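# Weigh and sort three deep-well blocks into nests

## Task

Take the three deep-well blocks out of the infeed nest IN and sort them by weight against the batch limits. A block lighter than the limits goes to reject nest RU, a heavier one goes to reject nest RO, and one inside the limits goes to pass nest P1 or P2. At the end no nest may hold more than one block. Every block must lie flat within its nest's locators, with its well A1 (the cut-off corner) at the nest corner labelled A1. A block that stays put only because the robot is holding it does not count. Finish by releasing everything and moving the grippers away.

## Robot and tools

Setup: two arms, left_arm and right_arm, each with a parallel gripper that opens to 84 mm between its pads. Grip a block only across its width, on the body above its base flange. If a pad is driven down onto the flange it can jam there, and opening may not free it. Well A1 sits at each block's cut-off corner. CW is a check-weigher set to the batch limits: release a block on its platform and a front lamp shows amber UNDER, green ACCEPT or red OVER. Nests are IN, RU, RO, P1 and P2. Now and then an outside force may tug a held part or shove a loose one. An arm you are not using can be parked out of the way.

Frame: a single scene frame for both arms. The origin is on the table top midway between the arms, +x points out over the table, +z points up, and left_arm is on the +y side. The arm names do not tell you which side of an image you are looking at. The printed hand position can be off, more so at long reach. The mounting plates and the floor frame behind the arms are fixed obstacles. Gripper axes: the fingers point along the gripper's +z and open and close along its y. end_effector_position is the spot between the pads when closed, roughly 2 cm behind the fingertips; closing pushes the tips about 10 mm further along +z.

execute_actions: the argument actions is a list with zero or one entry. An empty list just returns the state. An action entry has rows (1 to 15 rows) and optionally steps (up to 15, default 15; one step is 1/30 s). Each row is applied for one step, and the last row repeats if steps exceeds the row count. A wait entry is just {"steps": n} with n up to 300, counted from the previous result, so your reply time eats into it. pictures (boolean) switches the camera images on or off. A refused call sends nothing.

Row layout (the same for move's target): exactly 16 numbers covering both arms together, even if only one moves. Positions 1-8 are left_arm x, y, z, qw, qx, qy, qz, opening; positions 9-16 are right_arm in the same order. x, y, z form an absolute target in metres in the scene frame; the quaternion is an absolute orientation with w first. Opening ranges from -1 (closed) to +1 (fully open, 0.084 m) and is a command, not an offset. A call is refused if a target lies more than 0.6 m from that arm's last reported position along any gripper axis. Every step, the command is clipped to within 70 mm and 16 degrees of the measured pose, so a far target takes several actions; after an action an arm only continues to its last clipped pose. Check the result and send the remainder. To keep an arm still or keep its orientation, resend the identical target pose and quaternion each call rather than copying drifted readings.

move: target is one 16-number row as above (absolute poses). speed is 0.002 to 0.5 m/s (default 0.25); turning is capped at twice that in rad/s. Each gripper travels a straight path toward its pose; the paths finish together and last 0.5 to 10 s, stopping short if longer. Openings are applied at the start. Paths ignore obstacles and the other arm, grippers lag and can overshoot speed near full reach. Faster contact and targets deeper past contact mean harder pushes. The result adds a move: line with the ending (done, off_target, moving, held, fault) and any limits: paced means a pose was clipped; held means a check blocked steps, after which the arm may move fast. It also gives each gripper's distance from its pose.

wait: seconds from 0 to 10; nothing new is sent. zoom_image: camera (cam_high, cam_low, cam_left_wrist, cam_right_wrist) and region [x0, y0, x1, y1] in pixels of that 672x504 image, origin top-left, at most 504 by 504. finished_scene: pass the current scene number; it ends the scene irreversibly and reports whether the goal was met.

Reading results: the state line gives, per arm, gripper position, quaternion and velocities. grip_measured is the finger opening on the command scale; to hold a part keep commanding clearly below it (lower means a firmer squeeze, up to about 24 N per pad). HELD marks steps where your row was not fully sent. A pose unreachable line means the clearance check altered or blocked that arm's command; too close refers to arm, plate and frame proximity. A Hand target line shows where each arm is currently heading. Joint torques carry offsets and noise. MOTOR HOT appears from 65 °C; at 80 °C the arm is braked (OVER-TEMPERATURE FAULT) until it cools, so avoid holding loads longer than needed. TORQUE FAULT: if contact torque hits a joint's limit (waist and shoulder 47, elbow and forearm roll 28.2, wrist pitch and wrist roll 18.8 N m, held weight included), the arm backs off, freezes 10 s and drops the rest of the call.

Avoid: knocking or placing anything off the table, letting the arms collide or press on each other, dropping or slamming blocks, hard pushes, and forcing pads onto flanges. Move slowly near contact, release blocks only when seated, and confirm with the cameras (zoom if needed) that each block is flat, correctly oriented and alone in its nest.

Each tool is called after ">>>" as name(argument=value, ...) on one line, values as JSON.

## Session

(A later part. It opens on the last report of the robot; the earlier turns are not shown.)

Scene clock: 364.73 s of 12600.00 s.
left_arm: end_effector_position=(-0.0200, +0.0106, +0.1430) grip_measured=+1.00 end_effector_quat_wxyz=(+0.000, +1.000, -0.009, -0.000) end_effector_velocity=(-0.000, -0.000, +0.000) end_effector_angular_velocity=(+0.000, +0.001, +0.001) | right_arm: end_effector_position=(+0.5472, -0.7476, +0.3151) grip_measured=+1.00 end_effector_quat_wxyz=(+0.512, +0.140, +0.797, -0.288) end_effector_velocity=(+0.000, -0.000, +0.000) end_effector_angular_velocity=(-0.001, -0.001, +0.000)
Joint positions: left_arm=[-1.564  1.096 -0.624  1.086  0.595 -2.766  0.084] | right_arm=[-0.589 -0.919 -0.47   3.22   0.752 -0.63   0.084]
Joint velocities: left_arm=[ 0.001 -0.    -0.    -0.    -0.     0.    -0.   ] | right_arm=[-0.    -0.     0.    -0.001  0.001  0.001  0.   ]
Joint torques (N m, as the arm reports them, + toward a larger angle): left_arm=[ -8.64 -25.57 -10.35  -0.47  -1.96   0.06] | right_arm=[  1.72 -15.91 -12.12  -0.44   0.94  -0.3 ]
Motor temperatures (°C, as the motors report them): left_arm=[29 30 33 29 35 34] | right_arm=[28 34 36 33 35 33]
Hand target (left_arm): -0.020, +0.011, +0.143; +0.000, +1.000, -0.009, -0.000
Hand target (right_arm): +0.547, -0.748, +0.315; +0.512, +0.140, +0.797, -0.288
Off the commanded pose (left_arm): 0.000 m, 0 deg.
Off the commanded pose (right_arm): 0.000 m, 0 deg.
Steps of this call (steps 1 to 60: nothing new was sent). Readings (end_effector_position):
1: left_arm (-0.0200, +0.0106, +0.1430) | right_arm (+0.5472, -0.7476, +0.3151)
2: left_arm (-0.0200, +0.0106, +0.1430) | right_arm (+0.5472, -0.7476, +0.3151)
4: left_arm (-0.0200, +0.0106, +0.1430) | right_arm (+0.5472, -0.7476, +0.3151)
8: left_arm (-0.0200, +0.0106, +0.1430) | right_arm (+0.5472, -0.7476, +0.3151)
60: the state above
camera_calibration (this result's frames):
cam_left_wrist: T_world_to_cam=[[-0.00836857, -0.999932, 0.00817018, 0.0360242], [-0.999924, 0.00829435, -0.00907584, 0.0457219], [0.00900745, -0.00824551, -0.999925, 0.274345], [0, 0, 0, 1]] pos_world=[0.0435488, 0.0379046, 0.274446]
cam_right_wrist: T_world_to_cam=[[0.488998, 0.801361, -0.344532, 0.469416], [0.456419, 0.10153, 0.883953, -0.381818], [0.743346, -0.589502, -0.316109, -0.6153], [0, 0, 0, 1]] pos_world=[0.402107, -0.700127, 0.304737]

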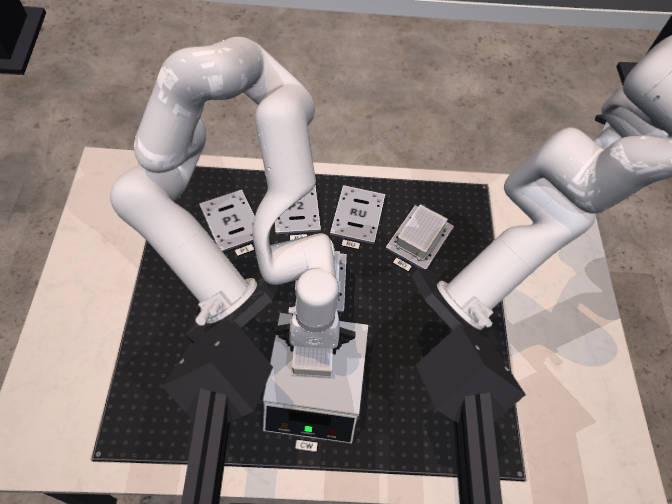

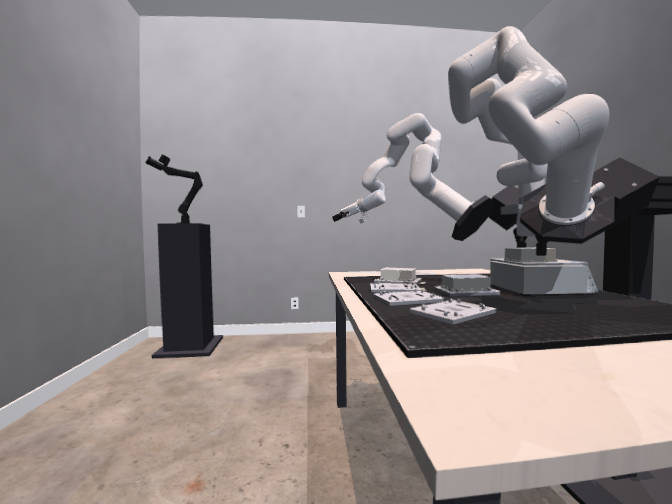

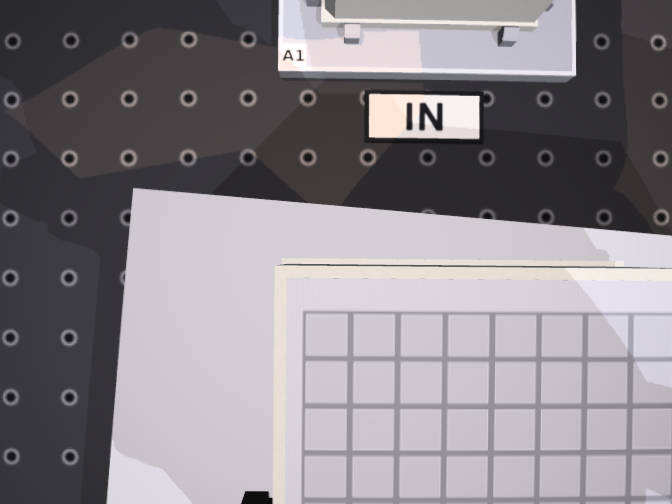

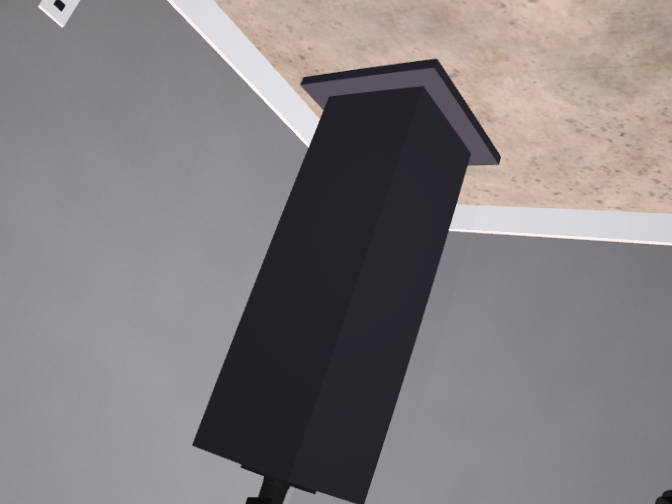

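>>> move(target=[-0.02,0.0106,0.143,0,1,-0.009,0,0.3,0.5472,-0.7476,0.3151,0.512,0.140,0.797,-0.288,1])

>>> move(target=[-0.02,0.0106,0.165,0,1,-0.009,0,0.3,0.5472,-0.7476,0.3151,0.512,0.140,0.797,-0.288,1], speed=0.05)

>>> move(target=[0.4225,0.079,0.15,0,0.9974,0.0724,0,0.3,0.5472,-0.7476,0.3151,0.512,0.140,0.797,-0.288,1], speed=0.15)

>>> move(target=[0.4225,0.079,0.0945,0,0.9974,0.0724,0,0.3,0.5472,-0.7476,0.3151,0.512,0.140,0.797,-0.288,1], speed=0.05)

Scene clock: 377.27 s of 12600.00 s.
left_arm: end_effector_position=(-0.0200, +0.0105, +0.1430) grip_measured=+0.96 end_effector_quat_wxyz=(+0.000, +1.000, -0.009, -0.000) end_effector_velocity=(+0.000, -0.000, -0.000) end_effector_angular_velocity=(+0.000, -0.000, +0.001) | right_arm: end_effector_position=(+0.5472, -0.7476, +0.3151) grip_measured=+1.00 end_effector_quat_wxyz=(+0.512, +0.140, +0.797, -0.288) end_effector_velocity=(+0.001, +0.001, +0.000) end_effector_angular_velocity=(+0.002, -0.001, +0.001)
Joint positions: left_arm=[-1.564  1.096 -0.624  1.086  0.595 -2.766  0.083] | right_arm=[-0.589 -0.919 -0.47   3.22   0.752 -0.63   0.084]
Joint velocities: left_arm=[ 0.001 -0.    -0.     0.     0.001 -0.    -0.   ] | right_arm=[ 0.002  0.    -0.     0.    -0.001 -0.     0.   ]
Joint torques (N m, as the arm reports them, + toward a larger angle): left_arm=[ -8.69 -24.79  -9.89  -0.62  -1.89   0.12] | right_arm=[  2.   -15.04 -12.44  -0.42   0.86  -0.15]
Motor temperatures (°C, as the motors report them): left_arm=[29 30 33 29 35 34] | right_arm=[28 34 36 33 35 33]
Hand target (left_arm): -0.020, +0.011, +0.143; +0.000, +1.000, -0.009, -0.000
Hand target (right_arm): +0.547, -0.748, +0.315; +0.512, +0.140, +0.797, -0.288
Off the commanded pose (left_arm): 0.000 m, 0 deg.
Off the commanded pose (right_arm): 0.000 m, 0 deg.
After step 90, 8.83 s passed at rest.
move: done
camera_calibration (this result's frames):
cam_left_wrist: T_world_to_cam=[[-0.00830213, -0.999931, 0.00834044, 0.035916], [-0.999926, 0.00822692, -0.00901219, 0.0457084], [0.00894295, -0.00841464, -0.999925, 0.274387], [0, 0, 0, 1]] pos_world=[0.0435493, 0.0378464, 0.274479]
cam_right_wrist: T_world_to_cam=[[0.488998, 0.801361, -0.344532, 0.469416], [0.456419, 0.10153, 0.883953, -0.381819], [0.743345, -0.589502, -0.316109, -0.6153], [0, 0, 0, 1]] pos_world=[0.402107, -0.700127, 0.304737]

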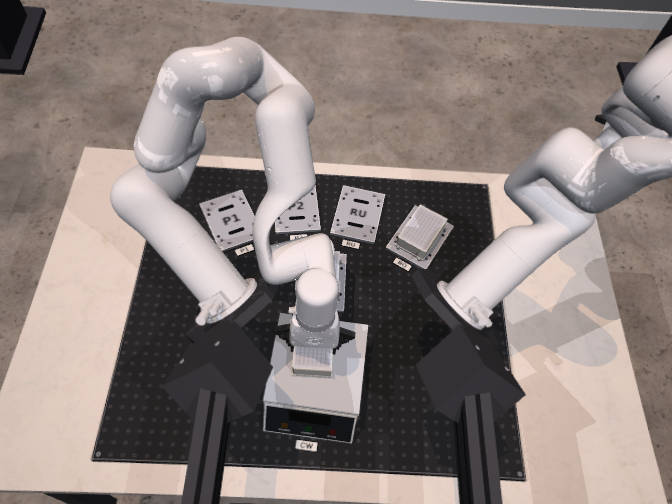

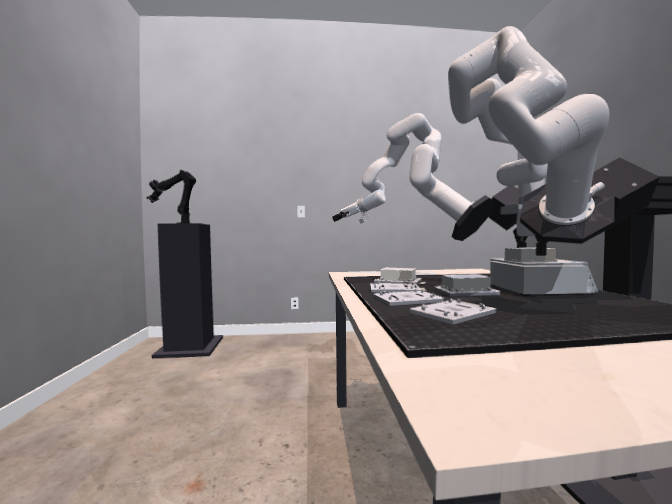

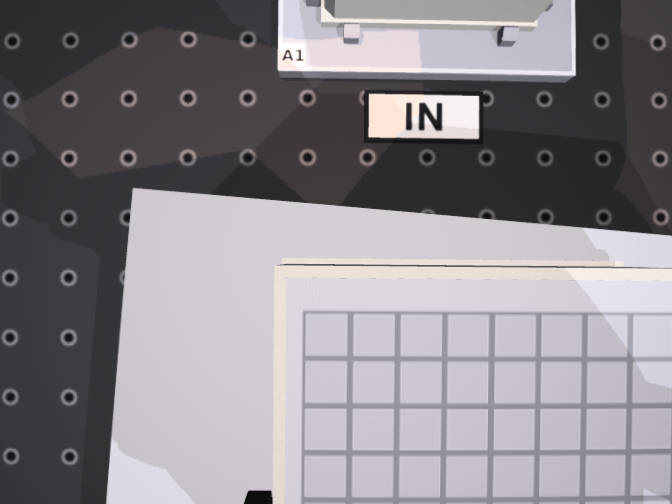

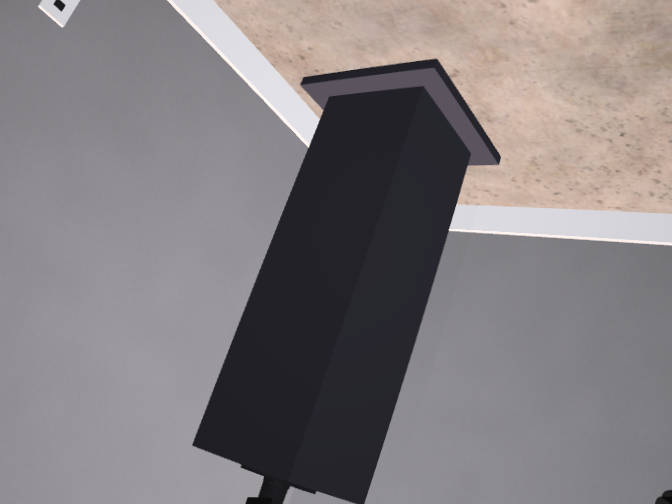

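Scene clock: 378.17 s of 12600.00 s.
left_arm: end_effector_position=(-0.0200, +0.0107, +0.1647) grip_measured=+0.96 end_effector_quat_wxyz=(+0.000, +1.000, -0.009, +0.000) end_effector_velocity=(-0.000, +0.000, +0.002) end_effector_angular_velocity=(+0.004, -0.001, -0.001) | right_arm: end_effector_position=(+0.5472, -0.7476, +0.3151) grip_measured=+1.00 end_effector_quat_wxyz=(+0.512, +0.140, +0.797, -0.288) end_effector_velocity=(+0.000, +0.000, +0.000) end_effector_angular_velocity=(-0.001, -0.002, +0.000)
Joint positions: left_arm=[-1.636  1.025 -0.595  0.943  0.591 -2.672  0.083] | right_arm=[-0.589 -0.919 -0.47   3.22   0.752 -0.63   0.084]
Joint velocities: left_arm=[-0.009 -0.006  0.001 -0.023  0.002  0.017  0.   ] | right_arm=[ 0.001  0.     0.     0.     0.002 -0.    -0.   ]
Joint torques (N m, as the arm reports them, + toward a larger angle): left_arm=[ -8.28 -26.04 -12.23  -0.33  -2.24   0.  ] | right_arm=[  1.6  -15.47 -12.05  -0.69   0.93  -0.15]
Motor temperatures (°C, as the motors report them): left_arm=[29 30 34 29 35 34] | right_arm=[28 34 36 33 35 33]
Hand target (left_arm): -0.020, +0.011, +0.165; -0.000, +1.000, -0.009, +0.000
Hand target (right_arm): +0.547, -0.748, +0.315; +0.512, +0.140, +0.797, -0.288
Off the commanded pose (left_arm): 0.000 m, 0 deg.
Off the commanded pose (right_arm): 0.000 m, 0 deg.
move: done
camera_calibration (this result's frames):
cam_left_wrist: T_world_to_cam=[[-0.00828694, -0.999932, 0.00825314, 0.0359013], [-0.999925, 0.0082118, -0.00909802, 0.045938], [0.00902962, -0.00832792, -0.999925, 0.296001], [0, 0, 0, 1]] pos_world=[0.0435592, 0.0379867, 0.2961]
cam_right_wrist: T_world_to_cam=[[0.488998, 0.801361, -0.344532, 0.469416], [0.456419, 0.10153, 0.883953, -0.381818], [0.743346, -0.589502, -0.316109, -0.6153], [0, 0, 0, 1]] pos_world=[0.402107, -0.700127, 0.304737]

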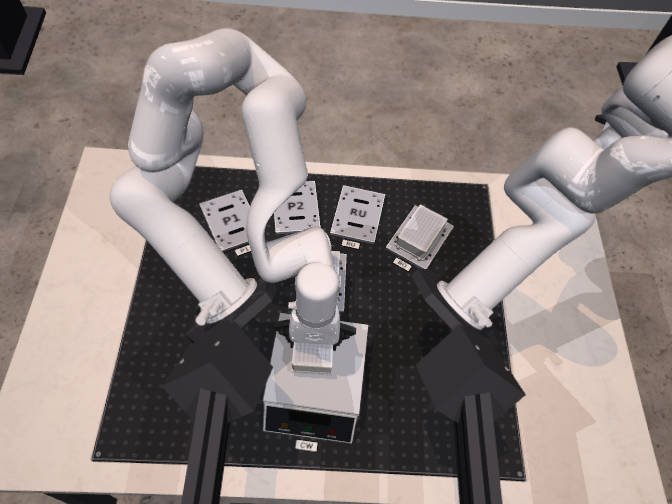

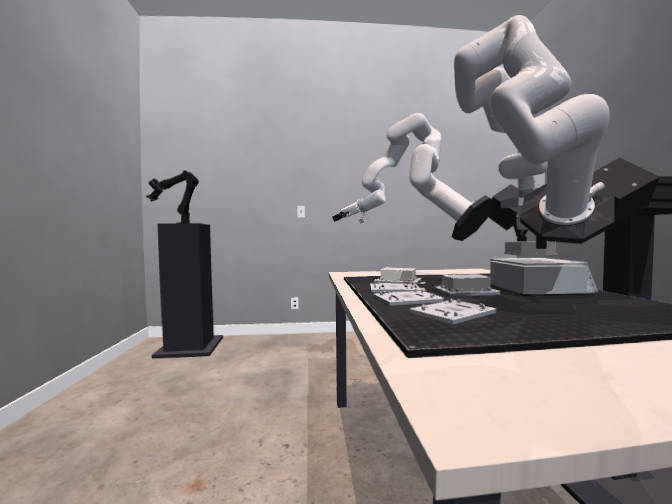

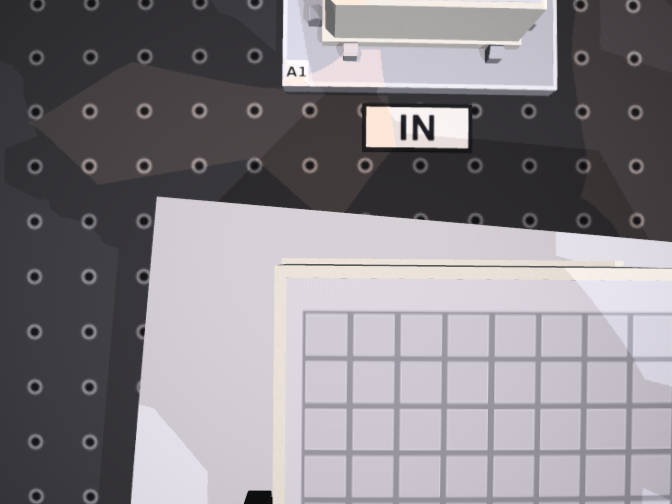

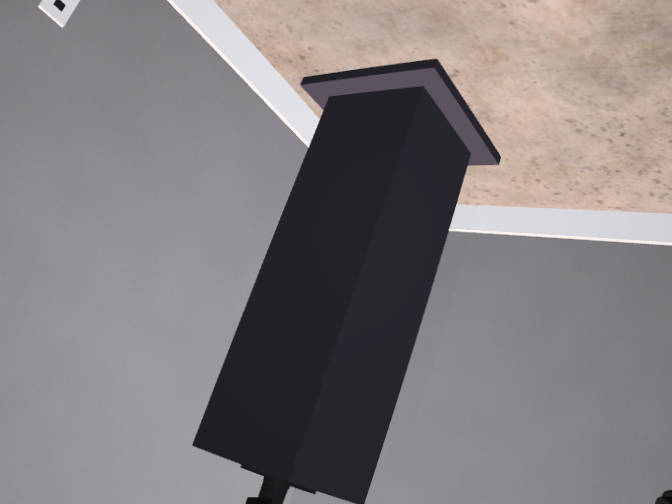

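Scene clock: 381.43 s of 12600.00 s.
left_arm: end_effector_position=(+0.0929, +0.0291, +0.1603) grip_measured=+0.96 end_effector_quat_wxyz=(-0.007, +1.000, +0.016, +0.009) end_effector_velocity=(+0.000, +0.000, -0.000) end_effector_angular_velocity=(+0.001, +0.000, +0.000) | right_arm: end_effector_position=(+0.5472, -0.7476, +0.3151) grip_measured=+1.00 end_effector_quat_wxyz=(+0.512, +0.140, +0.797, -0.288) end_effector_velocity=(+0.000, +0.000, -0.000) end_effector_angular_velocity=(-0.002, +0.002, +0.003)
Joint positions: left_arm=[-1.218  0.749 -0.468  1.255  0.808 -2.617  0.083] | right_arm=[-0.589 -0.919 -0.47   3.22   0.752 -0.63   0.084]
Joint velocities: left_arm=[ 0.001  0.    -0.     0.     0.     0.     0.   ] | right_arm=[-0.     0.     0.    -0.003 -0.001 -0.001 -0.   ]
Joint torques (N m, as the arm reports them, + toward a larger angle): left_arm=[-11.66 -19.18  -9.05  -0.56  -2.14   0.11] | right_arm=[  1.65 -15.02 -12.12  -0.33   0.93  -0.31]
Motor temperatures (°C, as the motors report them): left_arm=[29 30 34 29 35 34] | right_arm=[28 34 36 33 35 33]
Hand target (left_arm): +0.093, +0.029, +0.160; -0.007, +1.000, +0.016, +0.009
Hand target (right_arm): +0.547, -0.748, +0.315; +0.512, +0.140, +0.797, -0.288
Off the commanded pose (left_arm): 0.334 m, 7 deg; position clipped at the last step of the last action.
Off the commanded pose (right_arm): 0.000 m, 0 deg.
move: held (left_arm); limits=paced,held; held on 67 of 98 steps (left_arm), including the last (left_arm)
pose unreachable (left arm): on one or more control steps of this call this arm could not follow its commanded pose, so it was not sent that pose on those steps. On the call's last step it was still not sent that pose. It may still have moved: this result reports where it is.
cause: the commanded pose would bring two parts of the arm too close to each other (its gripper and another part of the arm, with joints 1 (waist) to 6 (wrist roll) between them).
camera_calibration (this result's frames):
cam_left_wrist: T_world_to_cam=[[0.0413907, -0.999132, -0.00462257, 0.0527278], [-0.998788, -0.0412522, -0.0268577, 0.162798], [0.0266438, 0.00572863, -0.999629, 0.288672], [0, 0, 0, 1]] pos_world=[0.152726, 0.0577441, 0.293181]
cam_right_wrist: T_world_to_cam=[[0.488998, 0.801361, -0.344532, 0.469416], [0.456419, 0.10153, 0.883953, -0.381818], [0.743346, -0.589502, -0.316109, -0.6153], [0, 0, 0, 1]] pos_world=[0.402107, -0.700127, 0.304737]

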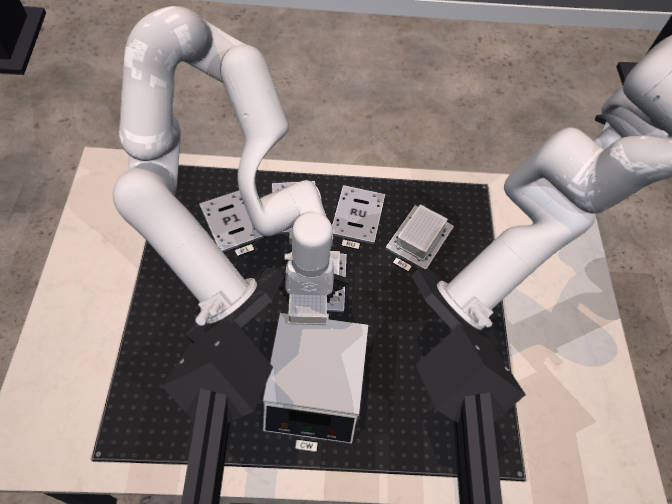

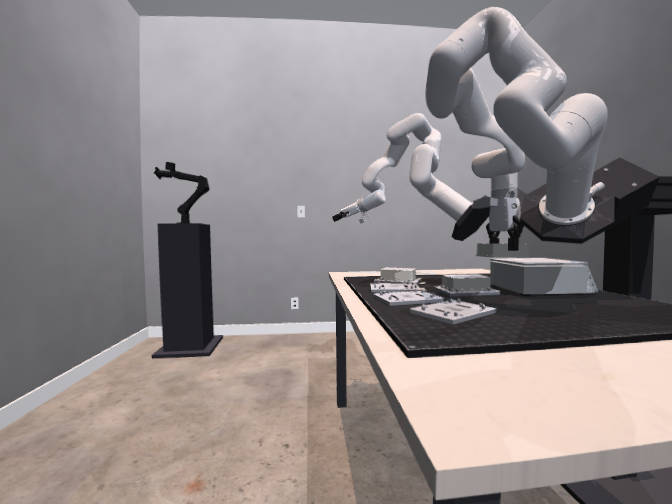

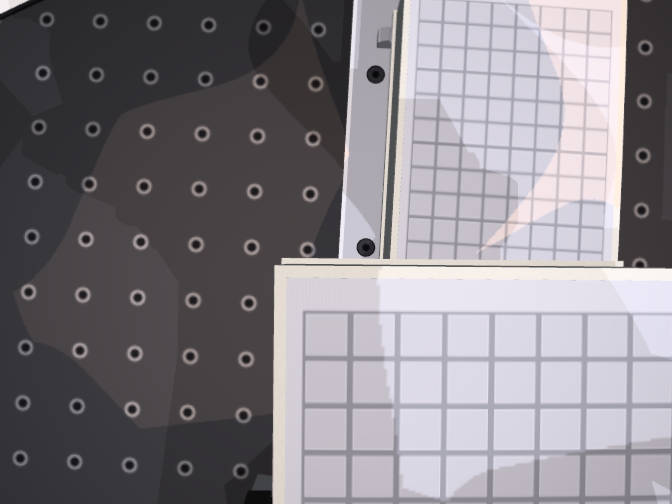

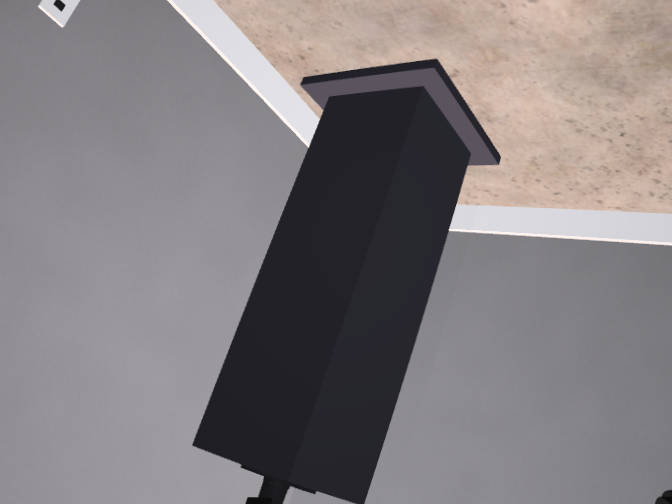

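Scene clock: 388.70 s of 12600.00 s.
left_arm: end_effector_position=(+0.0948, +0.0294, +0.1599) grip_measured=+0.96 end_effector_quat_wxyz=(-0.007, +1.000, +0.016, +0.009) end_effector_velocity=(+0.000, +0.000, +0.000) end_effector_angular_velocity=(-0.000, -0.002, -0.001) | right_arm: end_effector_position=(+0.5472, -0.7476, +0.3151) grip_measured=+1.00 end_effector_quat_wxyz=(+0.512, +0.140, +0.797, -0.288) end_effector_velocity=(-0.000, -0.000, +0.000) end_effector_angular_velocity=(+0.000, -0.001, -0.002)
Joint positions: left_arm=[-1.21   0.744 -0.467  1.26   0.811 -2.615  0.083] | right_arm=[-0.589 -0.919 -0.47   3.22   0.752 -0.63   0.084]
Joint velocities: left_arm=[-0.002 -0.     0.     0.     0.002 -0.     0.   ] | right_arm=[ 0.    -0.     0.     0.002  0.002  0.     0.   ]
Joint torques (N m, as the arm reports them, + toward a larger angle): left_arm=[-11.42 -19.38  -8.74  -0.48  -2.25   0.08] | right_arm=[  1.89 -15.03 -11.88  -0.57   0.94  -0.12]
Motor temperatures (°C, as the motors report them): left_arm=[29 30 33 29 35 34] | right_arm=[28 34 36 33 35 33]
Hand target (left_arm): +0.095, +0.029, +0.160; -0.007, +1.000, +0.016, +0.009
Hand target (right_arm): +0.547, -0.748, +0.315; +0.512, +0.140, +0.797, -0.288
Off the commanded pose (left_arm): 0.338 m, 7 deg; position clipped at the last step of the last action.
Off the commanded pose (right_arm): 0.000 m, 0 deg.
move: held (left_arm); limits=paced,held; held on 209 of 211 steps (left_arm), including the last (left_arm)
pose unreachable (left arm): on one or more control steps of this call this arm could not follow its commanded pose, so it was not sent that pose on those steps. On the call's last step it was still not sent that pose. It may still have moved: this result reports where it is.
cause: the commanded pose would bring two parts of the arm too close to each other (its gripper and another part of the arm, with joints 1 (waist) to 6 (wrist roll) between them).
camera_calibration (this result's frames):
cam_left_wrist: T_world_to_cam=[[0.0420831, -0.999103, -0.00462308, 0.0528685], [-0.998759, -0.0419443, -0.026854, 0.164719], [0.026636, 0.00574744, -0.999629, 0.288256], [0, 0, 0, 1]] pos_world=[0.154612, 0.0580734, 0.292816]
cam_right_wrist: T_world_to_cam=[[0.488998, 0.801361, -0.344532, 0.469416], [0.456419, 0.10153, 0.883953, -0.381819], [0.743345, -0.589502, -0.316109, -0.6153], [0, 0, 0, 1]] pos_world=[0.402107, -0.700127, 0.304737]

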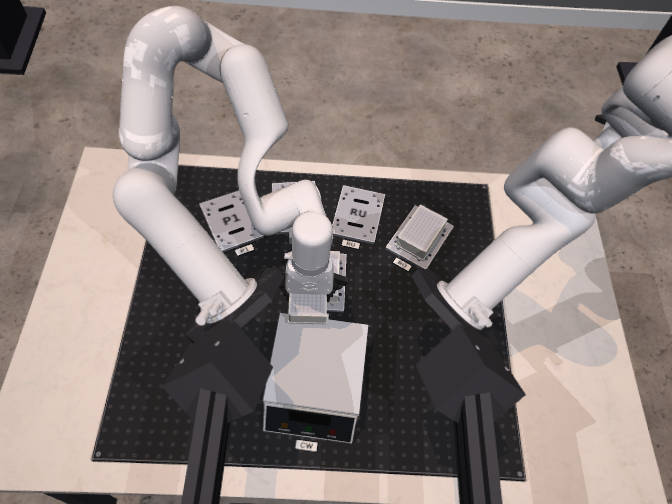

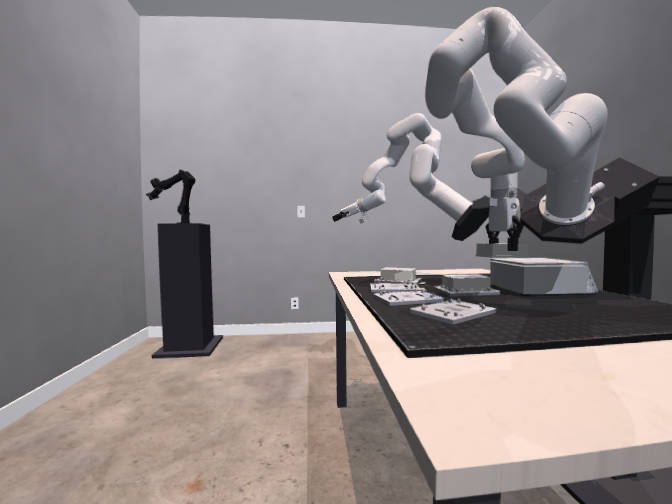

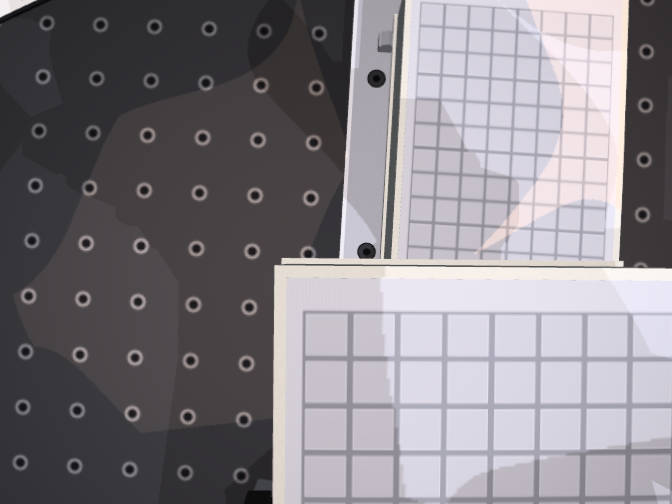

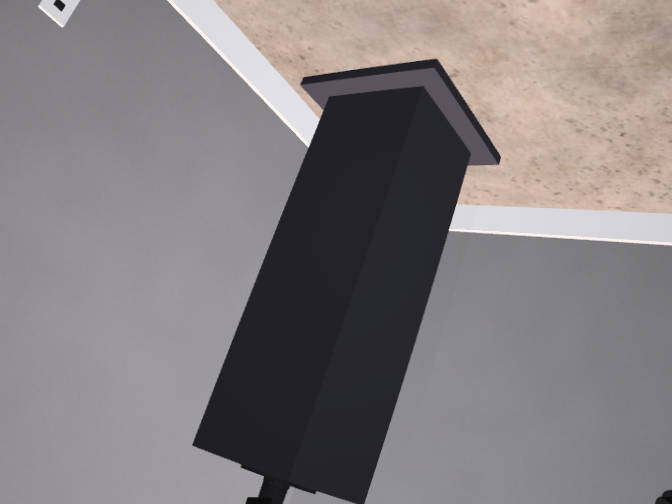

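>>> move(target=[0.095,0.0,0.16,0,1,-0.009,0,0.3,0.5472,-0.7476,0.3151,0.512,0.140,0.797,-0.288,1], speed=0.06)

>>> move(target=[0.26,0.0,0.16,0,1,-0.009,0,0.3,0.5472,-0.7476,0.3151,0.512,0.140,0.797,-0.288,1], speed=0.15)

>>> move(target=[0.4225,0.079,0.12,0,0.9974,0.0724,0,0.3,0.5472,-0.7476,0.3151,0.512,0.140,0.797,-0.288,1], speed=0.15)

>>> move(target=[0.4225,0.079,0.0945,0,0.9974,0.0724,0,0.3,0.5472,-0.7476,0.3151,0.512,0.140,0.797,-0.288,1], speed=0.05)

Scene clock: 405.17 s of 12600.00 s.
left_arm: end_effector_position=(+0.0949, +0.0003, +0.1600) grip_measured=+0.96 end_effector_quat_wxyz=(-0.000, +1.000, -0.009, +0.000) end_effector_velocity=(+0.000, -0.003, -0.000) end_effector_angular_velocity=(-0.000, -0.001, -0.004) | right_arm: end_effector_position=(+0.5472, -0.7476, +0.3151) grip_measured=+1.00 end_effector_quat_wxyz=(+0.512, +0.140, +0.797, -0.288) end_effector_velocity=(+0.000, +0.001, -0.000) end_effector_angular_velocity=(+0.003, -0.001, +0.001)
Joint positions: left_arm=[-1.206  0.801 -0.551  1.241  0.799 -2.53   0.083] | right_arm=[-0.589 -0.919 -0.47   3.22   0.752 -0.63   0.084]
Joint velocities: left_arm=[-0.001  0.006 -0.008 -0.002  0.001  0.007 -0.   ] | right_arm=[ 0.002 -0.     0.     0.001 -0.001  0.001  0.   ]
Joint torques (N m, as the arm reports them, + toward a larger angle): left_arm=[-12.27 -20.57  -8.78  -0.32  -2.34   0.07] | right_arm=[  1.48 -15.68 -12.11  -0.54   0.46  -0.07]
Motor temperatures (°C, as the motors report them): left_arm=[29 30 33 29 35 34] | right_arm=[28 34 36 33 35 33]
Hand target (left_arm): +0.095, +0.000, +0.160; +0.000, +1.000, -0.009, +0.000
Hand target (right_arm): +0.547, -0.748, +0.315; +0.512, +0.140, +0.797, -0.288
Off the commanded pose (left_arm): 0.000 m, 0 deg.
Off the commanded pose (right_arm): 0.000 m, 0 deg.
After step 90, 12.53 s passed at rest.
move: done
camera_calibration (this result's frames):
cam_left_wrist: T_world_to_cam=[[-0.00806942, -0.999935, 0.00808219, 0.0265701], [-0.999925, 0.00799418, -0.0092984, 0.160877], [0.00923318, -0.00815662, -0.999924, 0.290216], [0, 0, 0, 1]] pos_world=[0.1584, 0.0276495, 0.291475]
cam_right_wrist: T_world_to_cam=[[0.488998, 0.801361, -0.344532, 0.469416], [0.456419, 0.10153, 0.883953, -0.381819], [0.743345, -0.589502, -0.316109, -0.6153], [0, 0, 0, 1]] pos_world=[0.402107, -0.700127, 0.304737]

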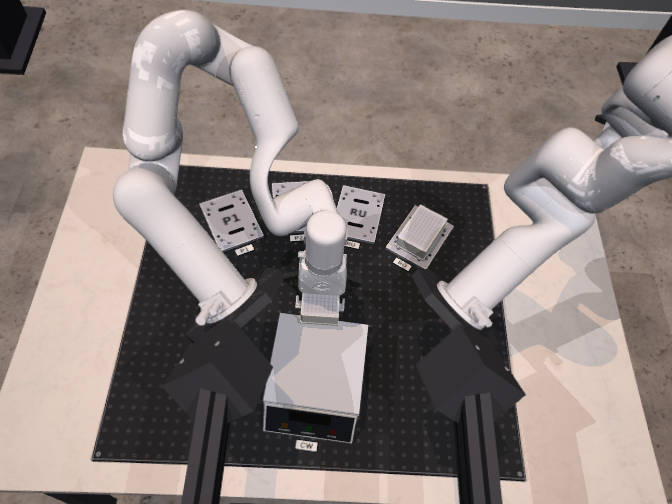

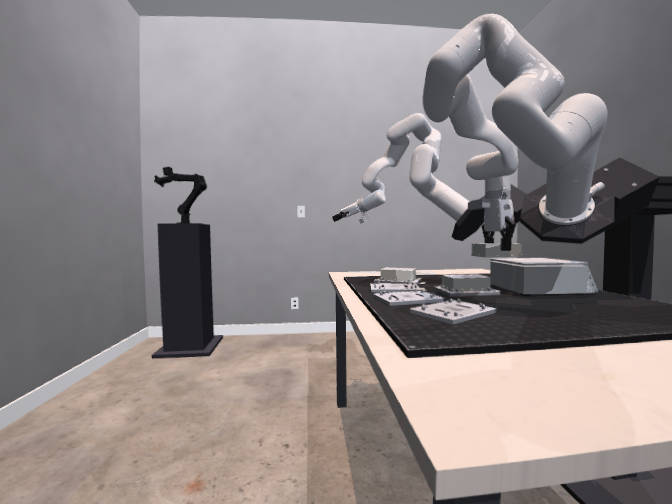

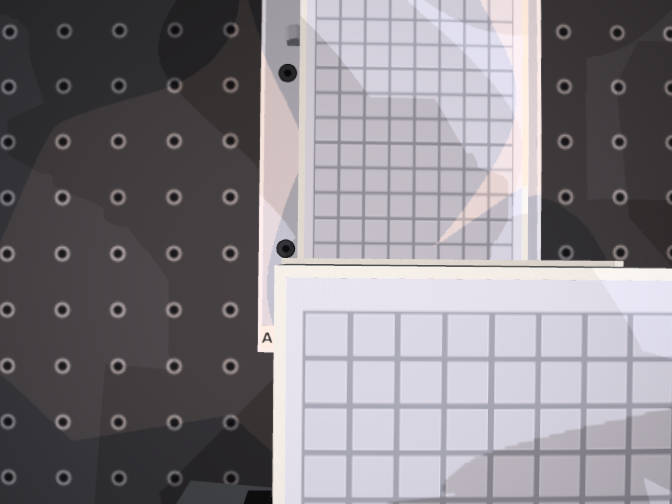

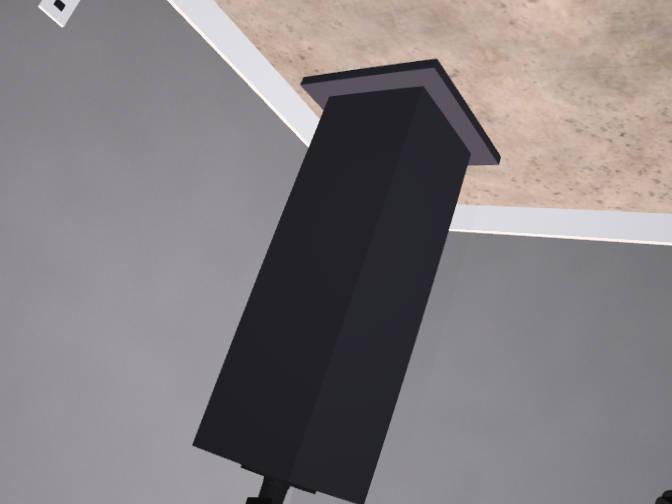

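Scene clock: 406.80 s of 12600.00 s.
left_arm: end_effector_position=(+0.2593, -0.0004, +0.1603) grip_measured=+0.96 end_effector_quat_wxyz=(-0.000, +1.000, -0.009, +0.000) end_effector_velocity=(+0.004, -0.001, -0.000) end_effector_angular_velocity=(-0.000, +0.002, +0.001) | right_arm: end_effector_position=(+0.5472, -0.7476, +0.3151) grip_measured=+1.00 end_effector_quat_wxyz=(+0.512, +0.140, +0.797, -0.288) end_effector_velocity=(+0.000, -0.000, +0.000) end_effector_angular_velocity=(-0.001, -0.000, -0.000)
Joint positions: left_arm=[-0.852  0.507 -0.62   1.31   0.928 -2.089  0.083] | right_arm=[-0.589 -0.919 -0.47   3.22   0.752 -0.63   0.084]
Joint velocities: left_arm=[ 0.006 -0.002 -0.007 -0.002  0.     0.011 -0.   ] | right_arm=[-0.     0.     0.    -0.     0.001 -0.    -0.   ]
Joint torques (N m, as the arm reports them, + toward a larger angle): left_arm=[-15.39 -19.29  -7.98  -0.27  -2.25   0.14] | right_arm=[  1.72 -15.17 -11.94  -0.69   0.7   -0.41]
Motor temperatures (°C, as the motors report them): left_arm=[29 30 33 29 35 34] | right_arm=[28 34 36 33 35 33]
Hand target (left_arm): +0.260, -0.001, +0.160; -0.000, +1.000, -0.009, -0.000
Hand target (right_arm): +0.547, -0.748, +0.315; +0.512, +0.140, +0.797, -0.288
Off the commanded pose (left_arm): 0.001 m, 0 deg.
Off the commanded pose (right_arm): 0.000 m, 0 deg.
move: done
camera_calibration (this result's frames):
cam_left_wrist: T_world_to_cam=[[-0.00880036, -0.999931, 0.00777093, 0.0273673], [-0.99992, 0.00872955, -0.00909966, 0.32521], [0.0090312, -0.00785039, -0.999928, 0.289037], [0, 0, 0, 1]] pos_world=[0.322814, 0.0267955, 0.291762]
cam_right_wrist: T_world_to_cam=[[0.488998, 0.801361, -0.344532, 0.469416], [0.456419, 0.10153, 0.883953, -0.381818], [0.743345, -0.589502, -0.316109, -0.6153], [0, 0, 0, 1]] pos_world=[0.402107, -0.700127, 0.304737]

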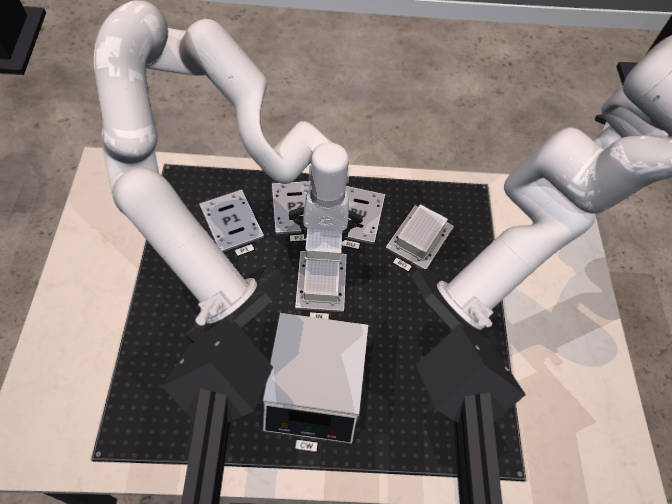

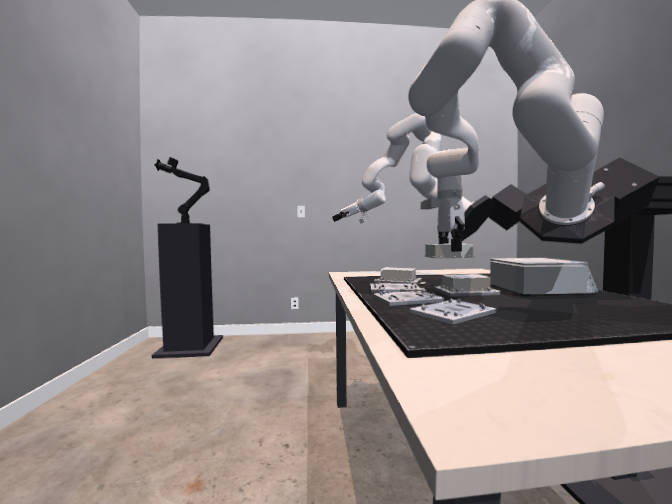

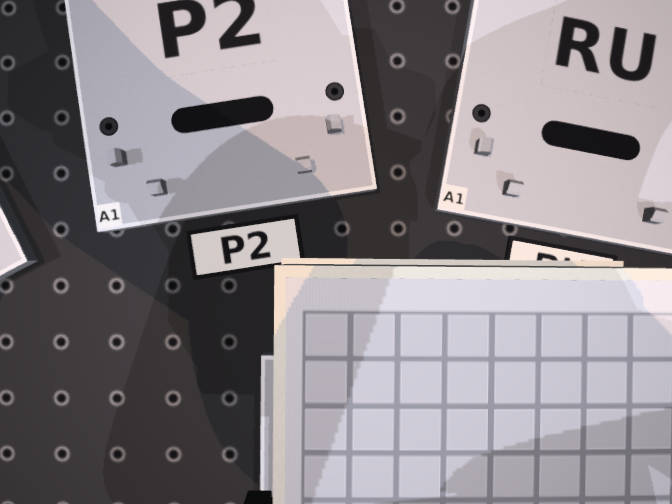

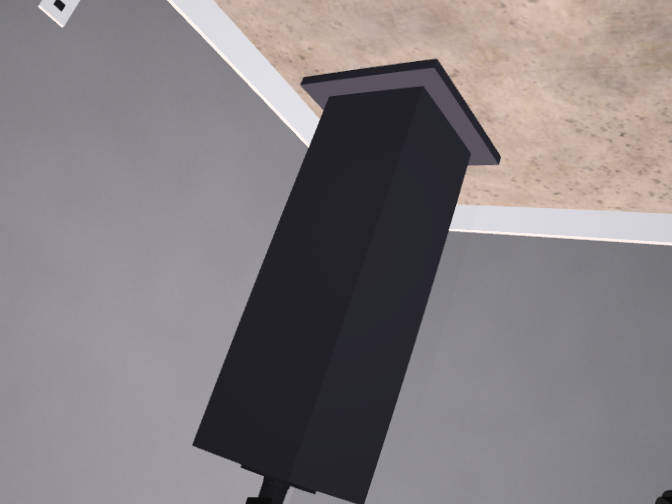

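Scene clock: 408.57 s of 12600.00 s.
left_arm: end_effector_position=(+0.4220, +0.0782, +0.1203) grip_measured=+0.96 end_effector_quat_wxyz=(-0.000, +0.997, +0.072, -0.000) end_effector_velocity=(+0.004, +0.001, -0.001) end_effector_angular_velocity=(+0.001, +0.000, +0.004) | right_arm: end_effector_position=(+0.5472, -0.7476, +0.3151) grip_measured=+1.00 end_effector_quat_wxyz=(+0.512, +0.140, +0.797, -0.288) end_effector_velocity=(-0.000, +0.000, -0.001) end_effector_angular_velocity=(+0.001, +0.002, +0.001)
Joint positions: left_arm=[-0.468  0.279 -0.734  1.407  0.893 -1.805  0.083] | right_arm=[-0.589 -0.919 -0.47   3.22   0.752 -0.63   0.084]
Joint velocities: left_arm=[ 0.006  0.001 -0.008 -0.001 -0.     0.006 -0.   ] | right_arm=[-0.    -0.    -0.    -0.    -0.003 -0.001  0.   ]
Joint torques (N m, as the arm reports them, + toward a larger angle): left_arm=[-15.66 -21.4   -6.44  -0.37  -2.36  -0.06] | right_arm=[  1.59 -16.12 -12.13  -0.52   0.86  -0.13]
Motor temperatures (°C, as the motors report them): left_arm=[29 30 33 29 35 34] | right_arm=[28 34 36 33 35 33]
Hand target (left_arm): +0.423, +0.078, +0.120; -0.000, +0.997, +0.072, -0.000
Hand target (right_arm): +0.547, -0.748, +0.315; +0.512, +0.140, +0.797, -0.288
Off the commanded pose (left_arm): 0.001 m, 0 deg.
Off the commanded pose (right_arm): 0.000 m, 0 deg.
move: done
camera_calibration (this result's frames):
cam_left_wrist: T_world_to_cam=[[0.153158, -0.988171, 0.00778273, 0.038486], [-0.988155, -0.153222, -0.00849625, 0.49456], [0.00958824, -0.00638928, -0.999934, 0.247824], [0, 0, 0, 1]] pos_world=[0.480431, 0.115392, 0.25171]
cam_right_wrist: T_world_to_cam=[[0.488998, 0.801361, -0.344532, 0.469416], [0.456419, 0.10153, 0.883953, -0.381818], [0.743345, -0.589502, -0.316109, -0.6153], [0, 0, 0, 1]] pos_world=[0.402107, -0.700127, 0.304737]

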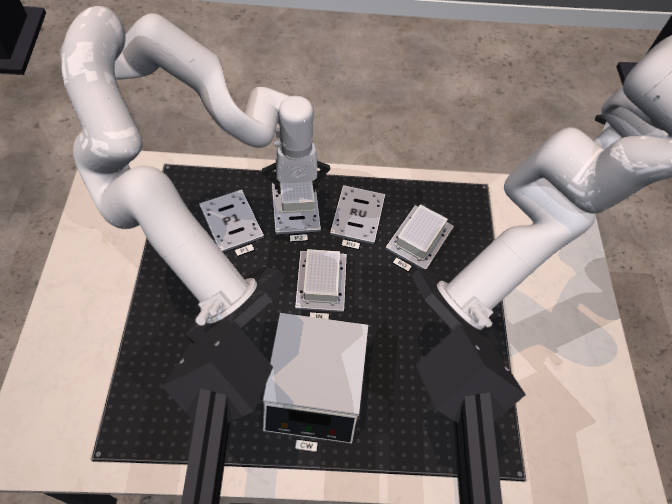

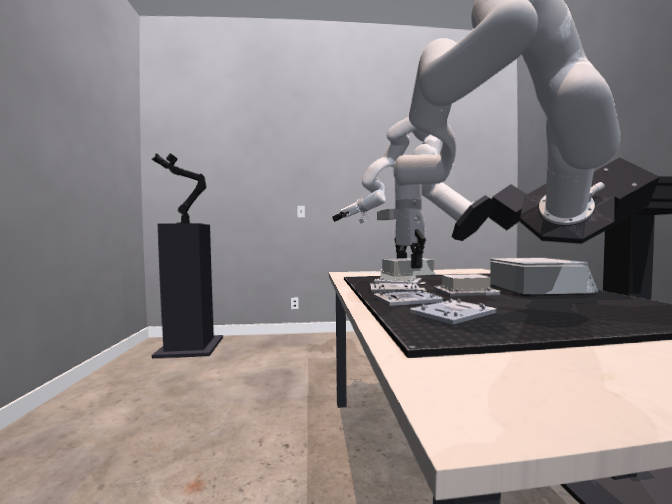

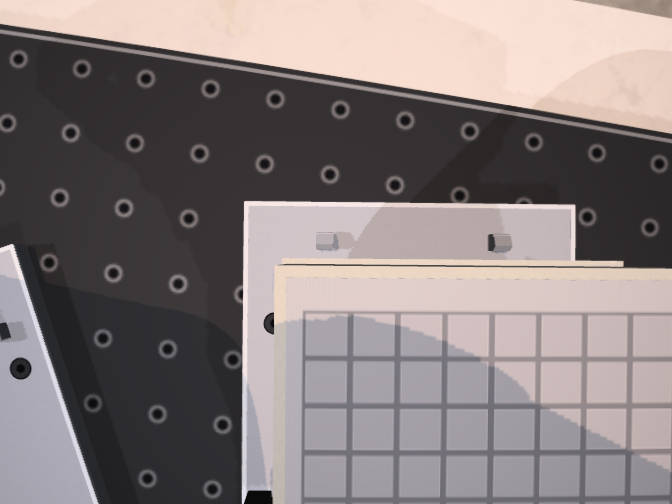

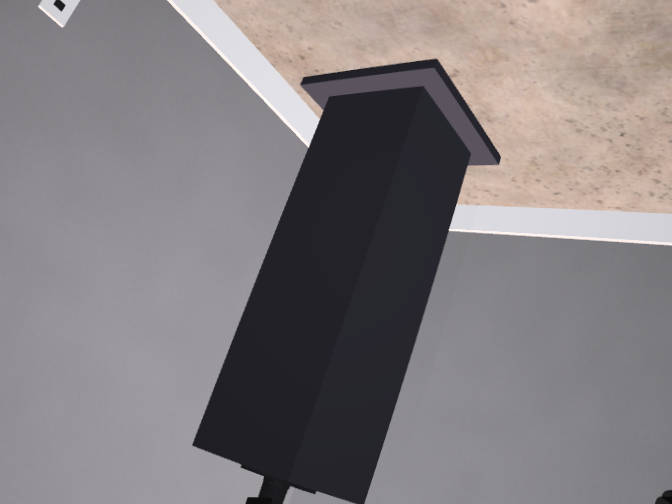

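Scene clock: 409.53 s of 12600.00 s.
left_arm: end_effector_position=(+0.4225, +0.0789, +0.0948) grip_measured=+0.96 end_effector_quat_wxyz=(+0.000, +0.997, +0.072, -0.000) end_effector_velocity=(+0.000, -0.000, -0.002) end_effector_angular_velocity=(-0.001, -0.001, +0.000) | right_arm: end_effector_position=(+0.5472, -0.7476, +0.3151) grip_measured=+1.00 end_effector_quat_wxyz=(+0.512, +0.140, +0.797, -0.288) end_effector_velocity=(-0.000, -0.000, -0.000) end_effector_angular_velocity=(+0.002, -0.000, -0.002)
Joint positions: left_arm=[-0.41   0.337 -0.764  1.481  0.865 -1.838  0.083] | right_arm=[-0.589 -0.919 -0.47   3.22   0.752 -0.63   0.084]
Joint velocities: left_arm=[ 0.004  0.005 -0.003  0.006 -0.003 -0.003 -0.   ] | right_arm=[ 0.    -0.     0.     0.002 -0.001  0.     0.   ]
Joint torques (N m, as the arm reports them, + toward a larger angle): left_arm=[-15.8  -22.58  -5.28  -0.42  -2.23  -0.06] | right_arm=[  1.59 -15.13 -12.36  -0.56   0.9    0.01]
Motor temperatures (°C, as the motors report them): left_arm=[29 30 33 29 35 34] | right_arm=[28 34 36 33 35 33]
Hand target (left_arm): +0.423, +0.079, +0.095; +0.000, +0.997, +0.072, -0.000
Hand target (right_arm): +0.547, -0.748, +0.315; +0.512, +0.140, +0.797, -0.288
Off the commanded pose (left_arm): 0.000 m, 0 deg.
Off the commanded pose (right_arm): 0.000 m, 0 deg.
move: done
camera_calibration (this result's frames):
cam_left_wrist: T_world_to_cam=[[0.153924, -0.988047, 0.00840359, 0.0388998], [-0.98803, -0.153998, -0.0090031, 0.494987], [0.0101896, -0.00691721, -0.999924, 0.222102], [0, 0, 0, 1]] pos_world=[0.480812, 0.116198, 0.226215]
cam_right_wrist: T_world_to_cam=[[0.488998, 0.801361, -0.344532, 0.469416], [0.456419, 0.10153, 0.883953, -0.381818], [0.743345, -0.589502, -0.316109, -0.6153], [0, 0, 0, 1]] pos_world=[0.402107, -0.700127, 0.304737]

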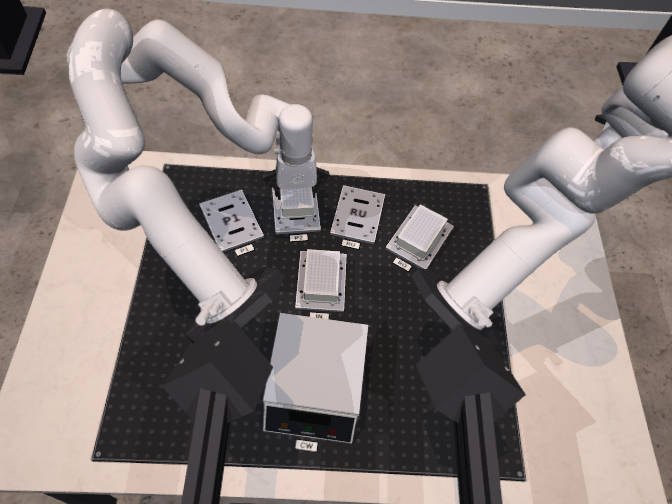

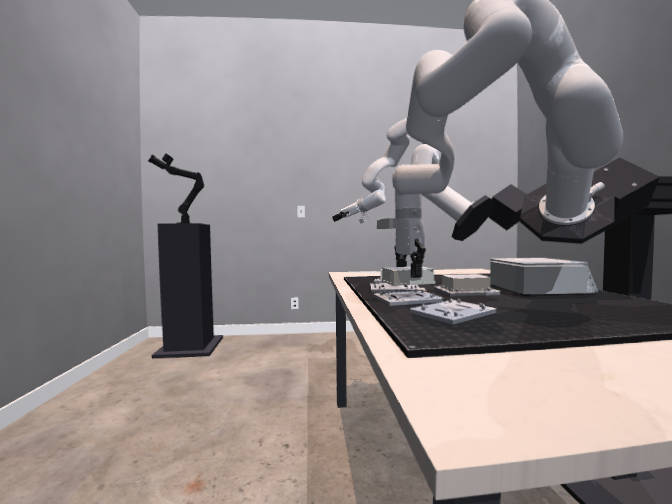

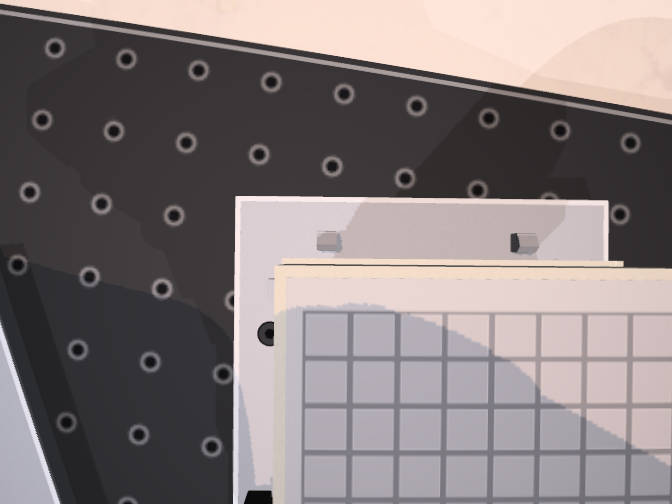

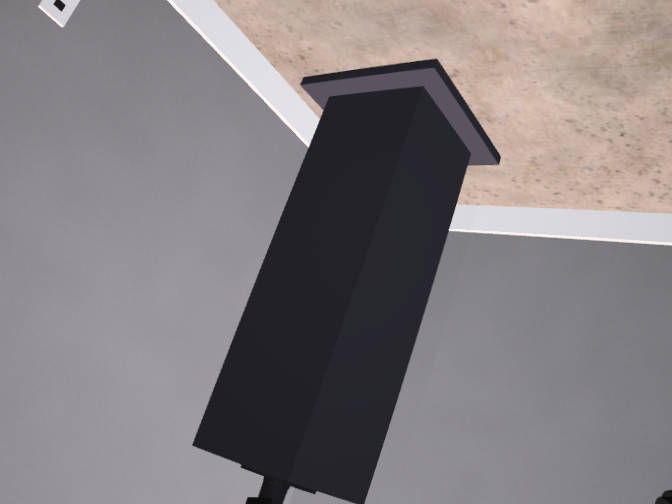

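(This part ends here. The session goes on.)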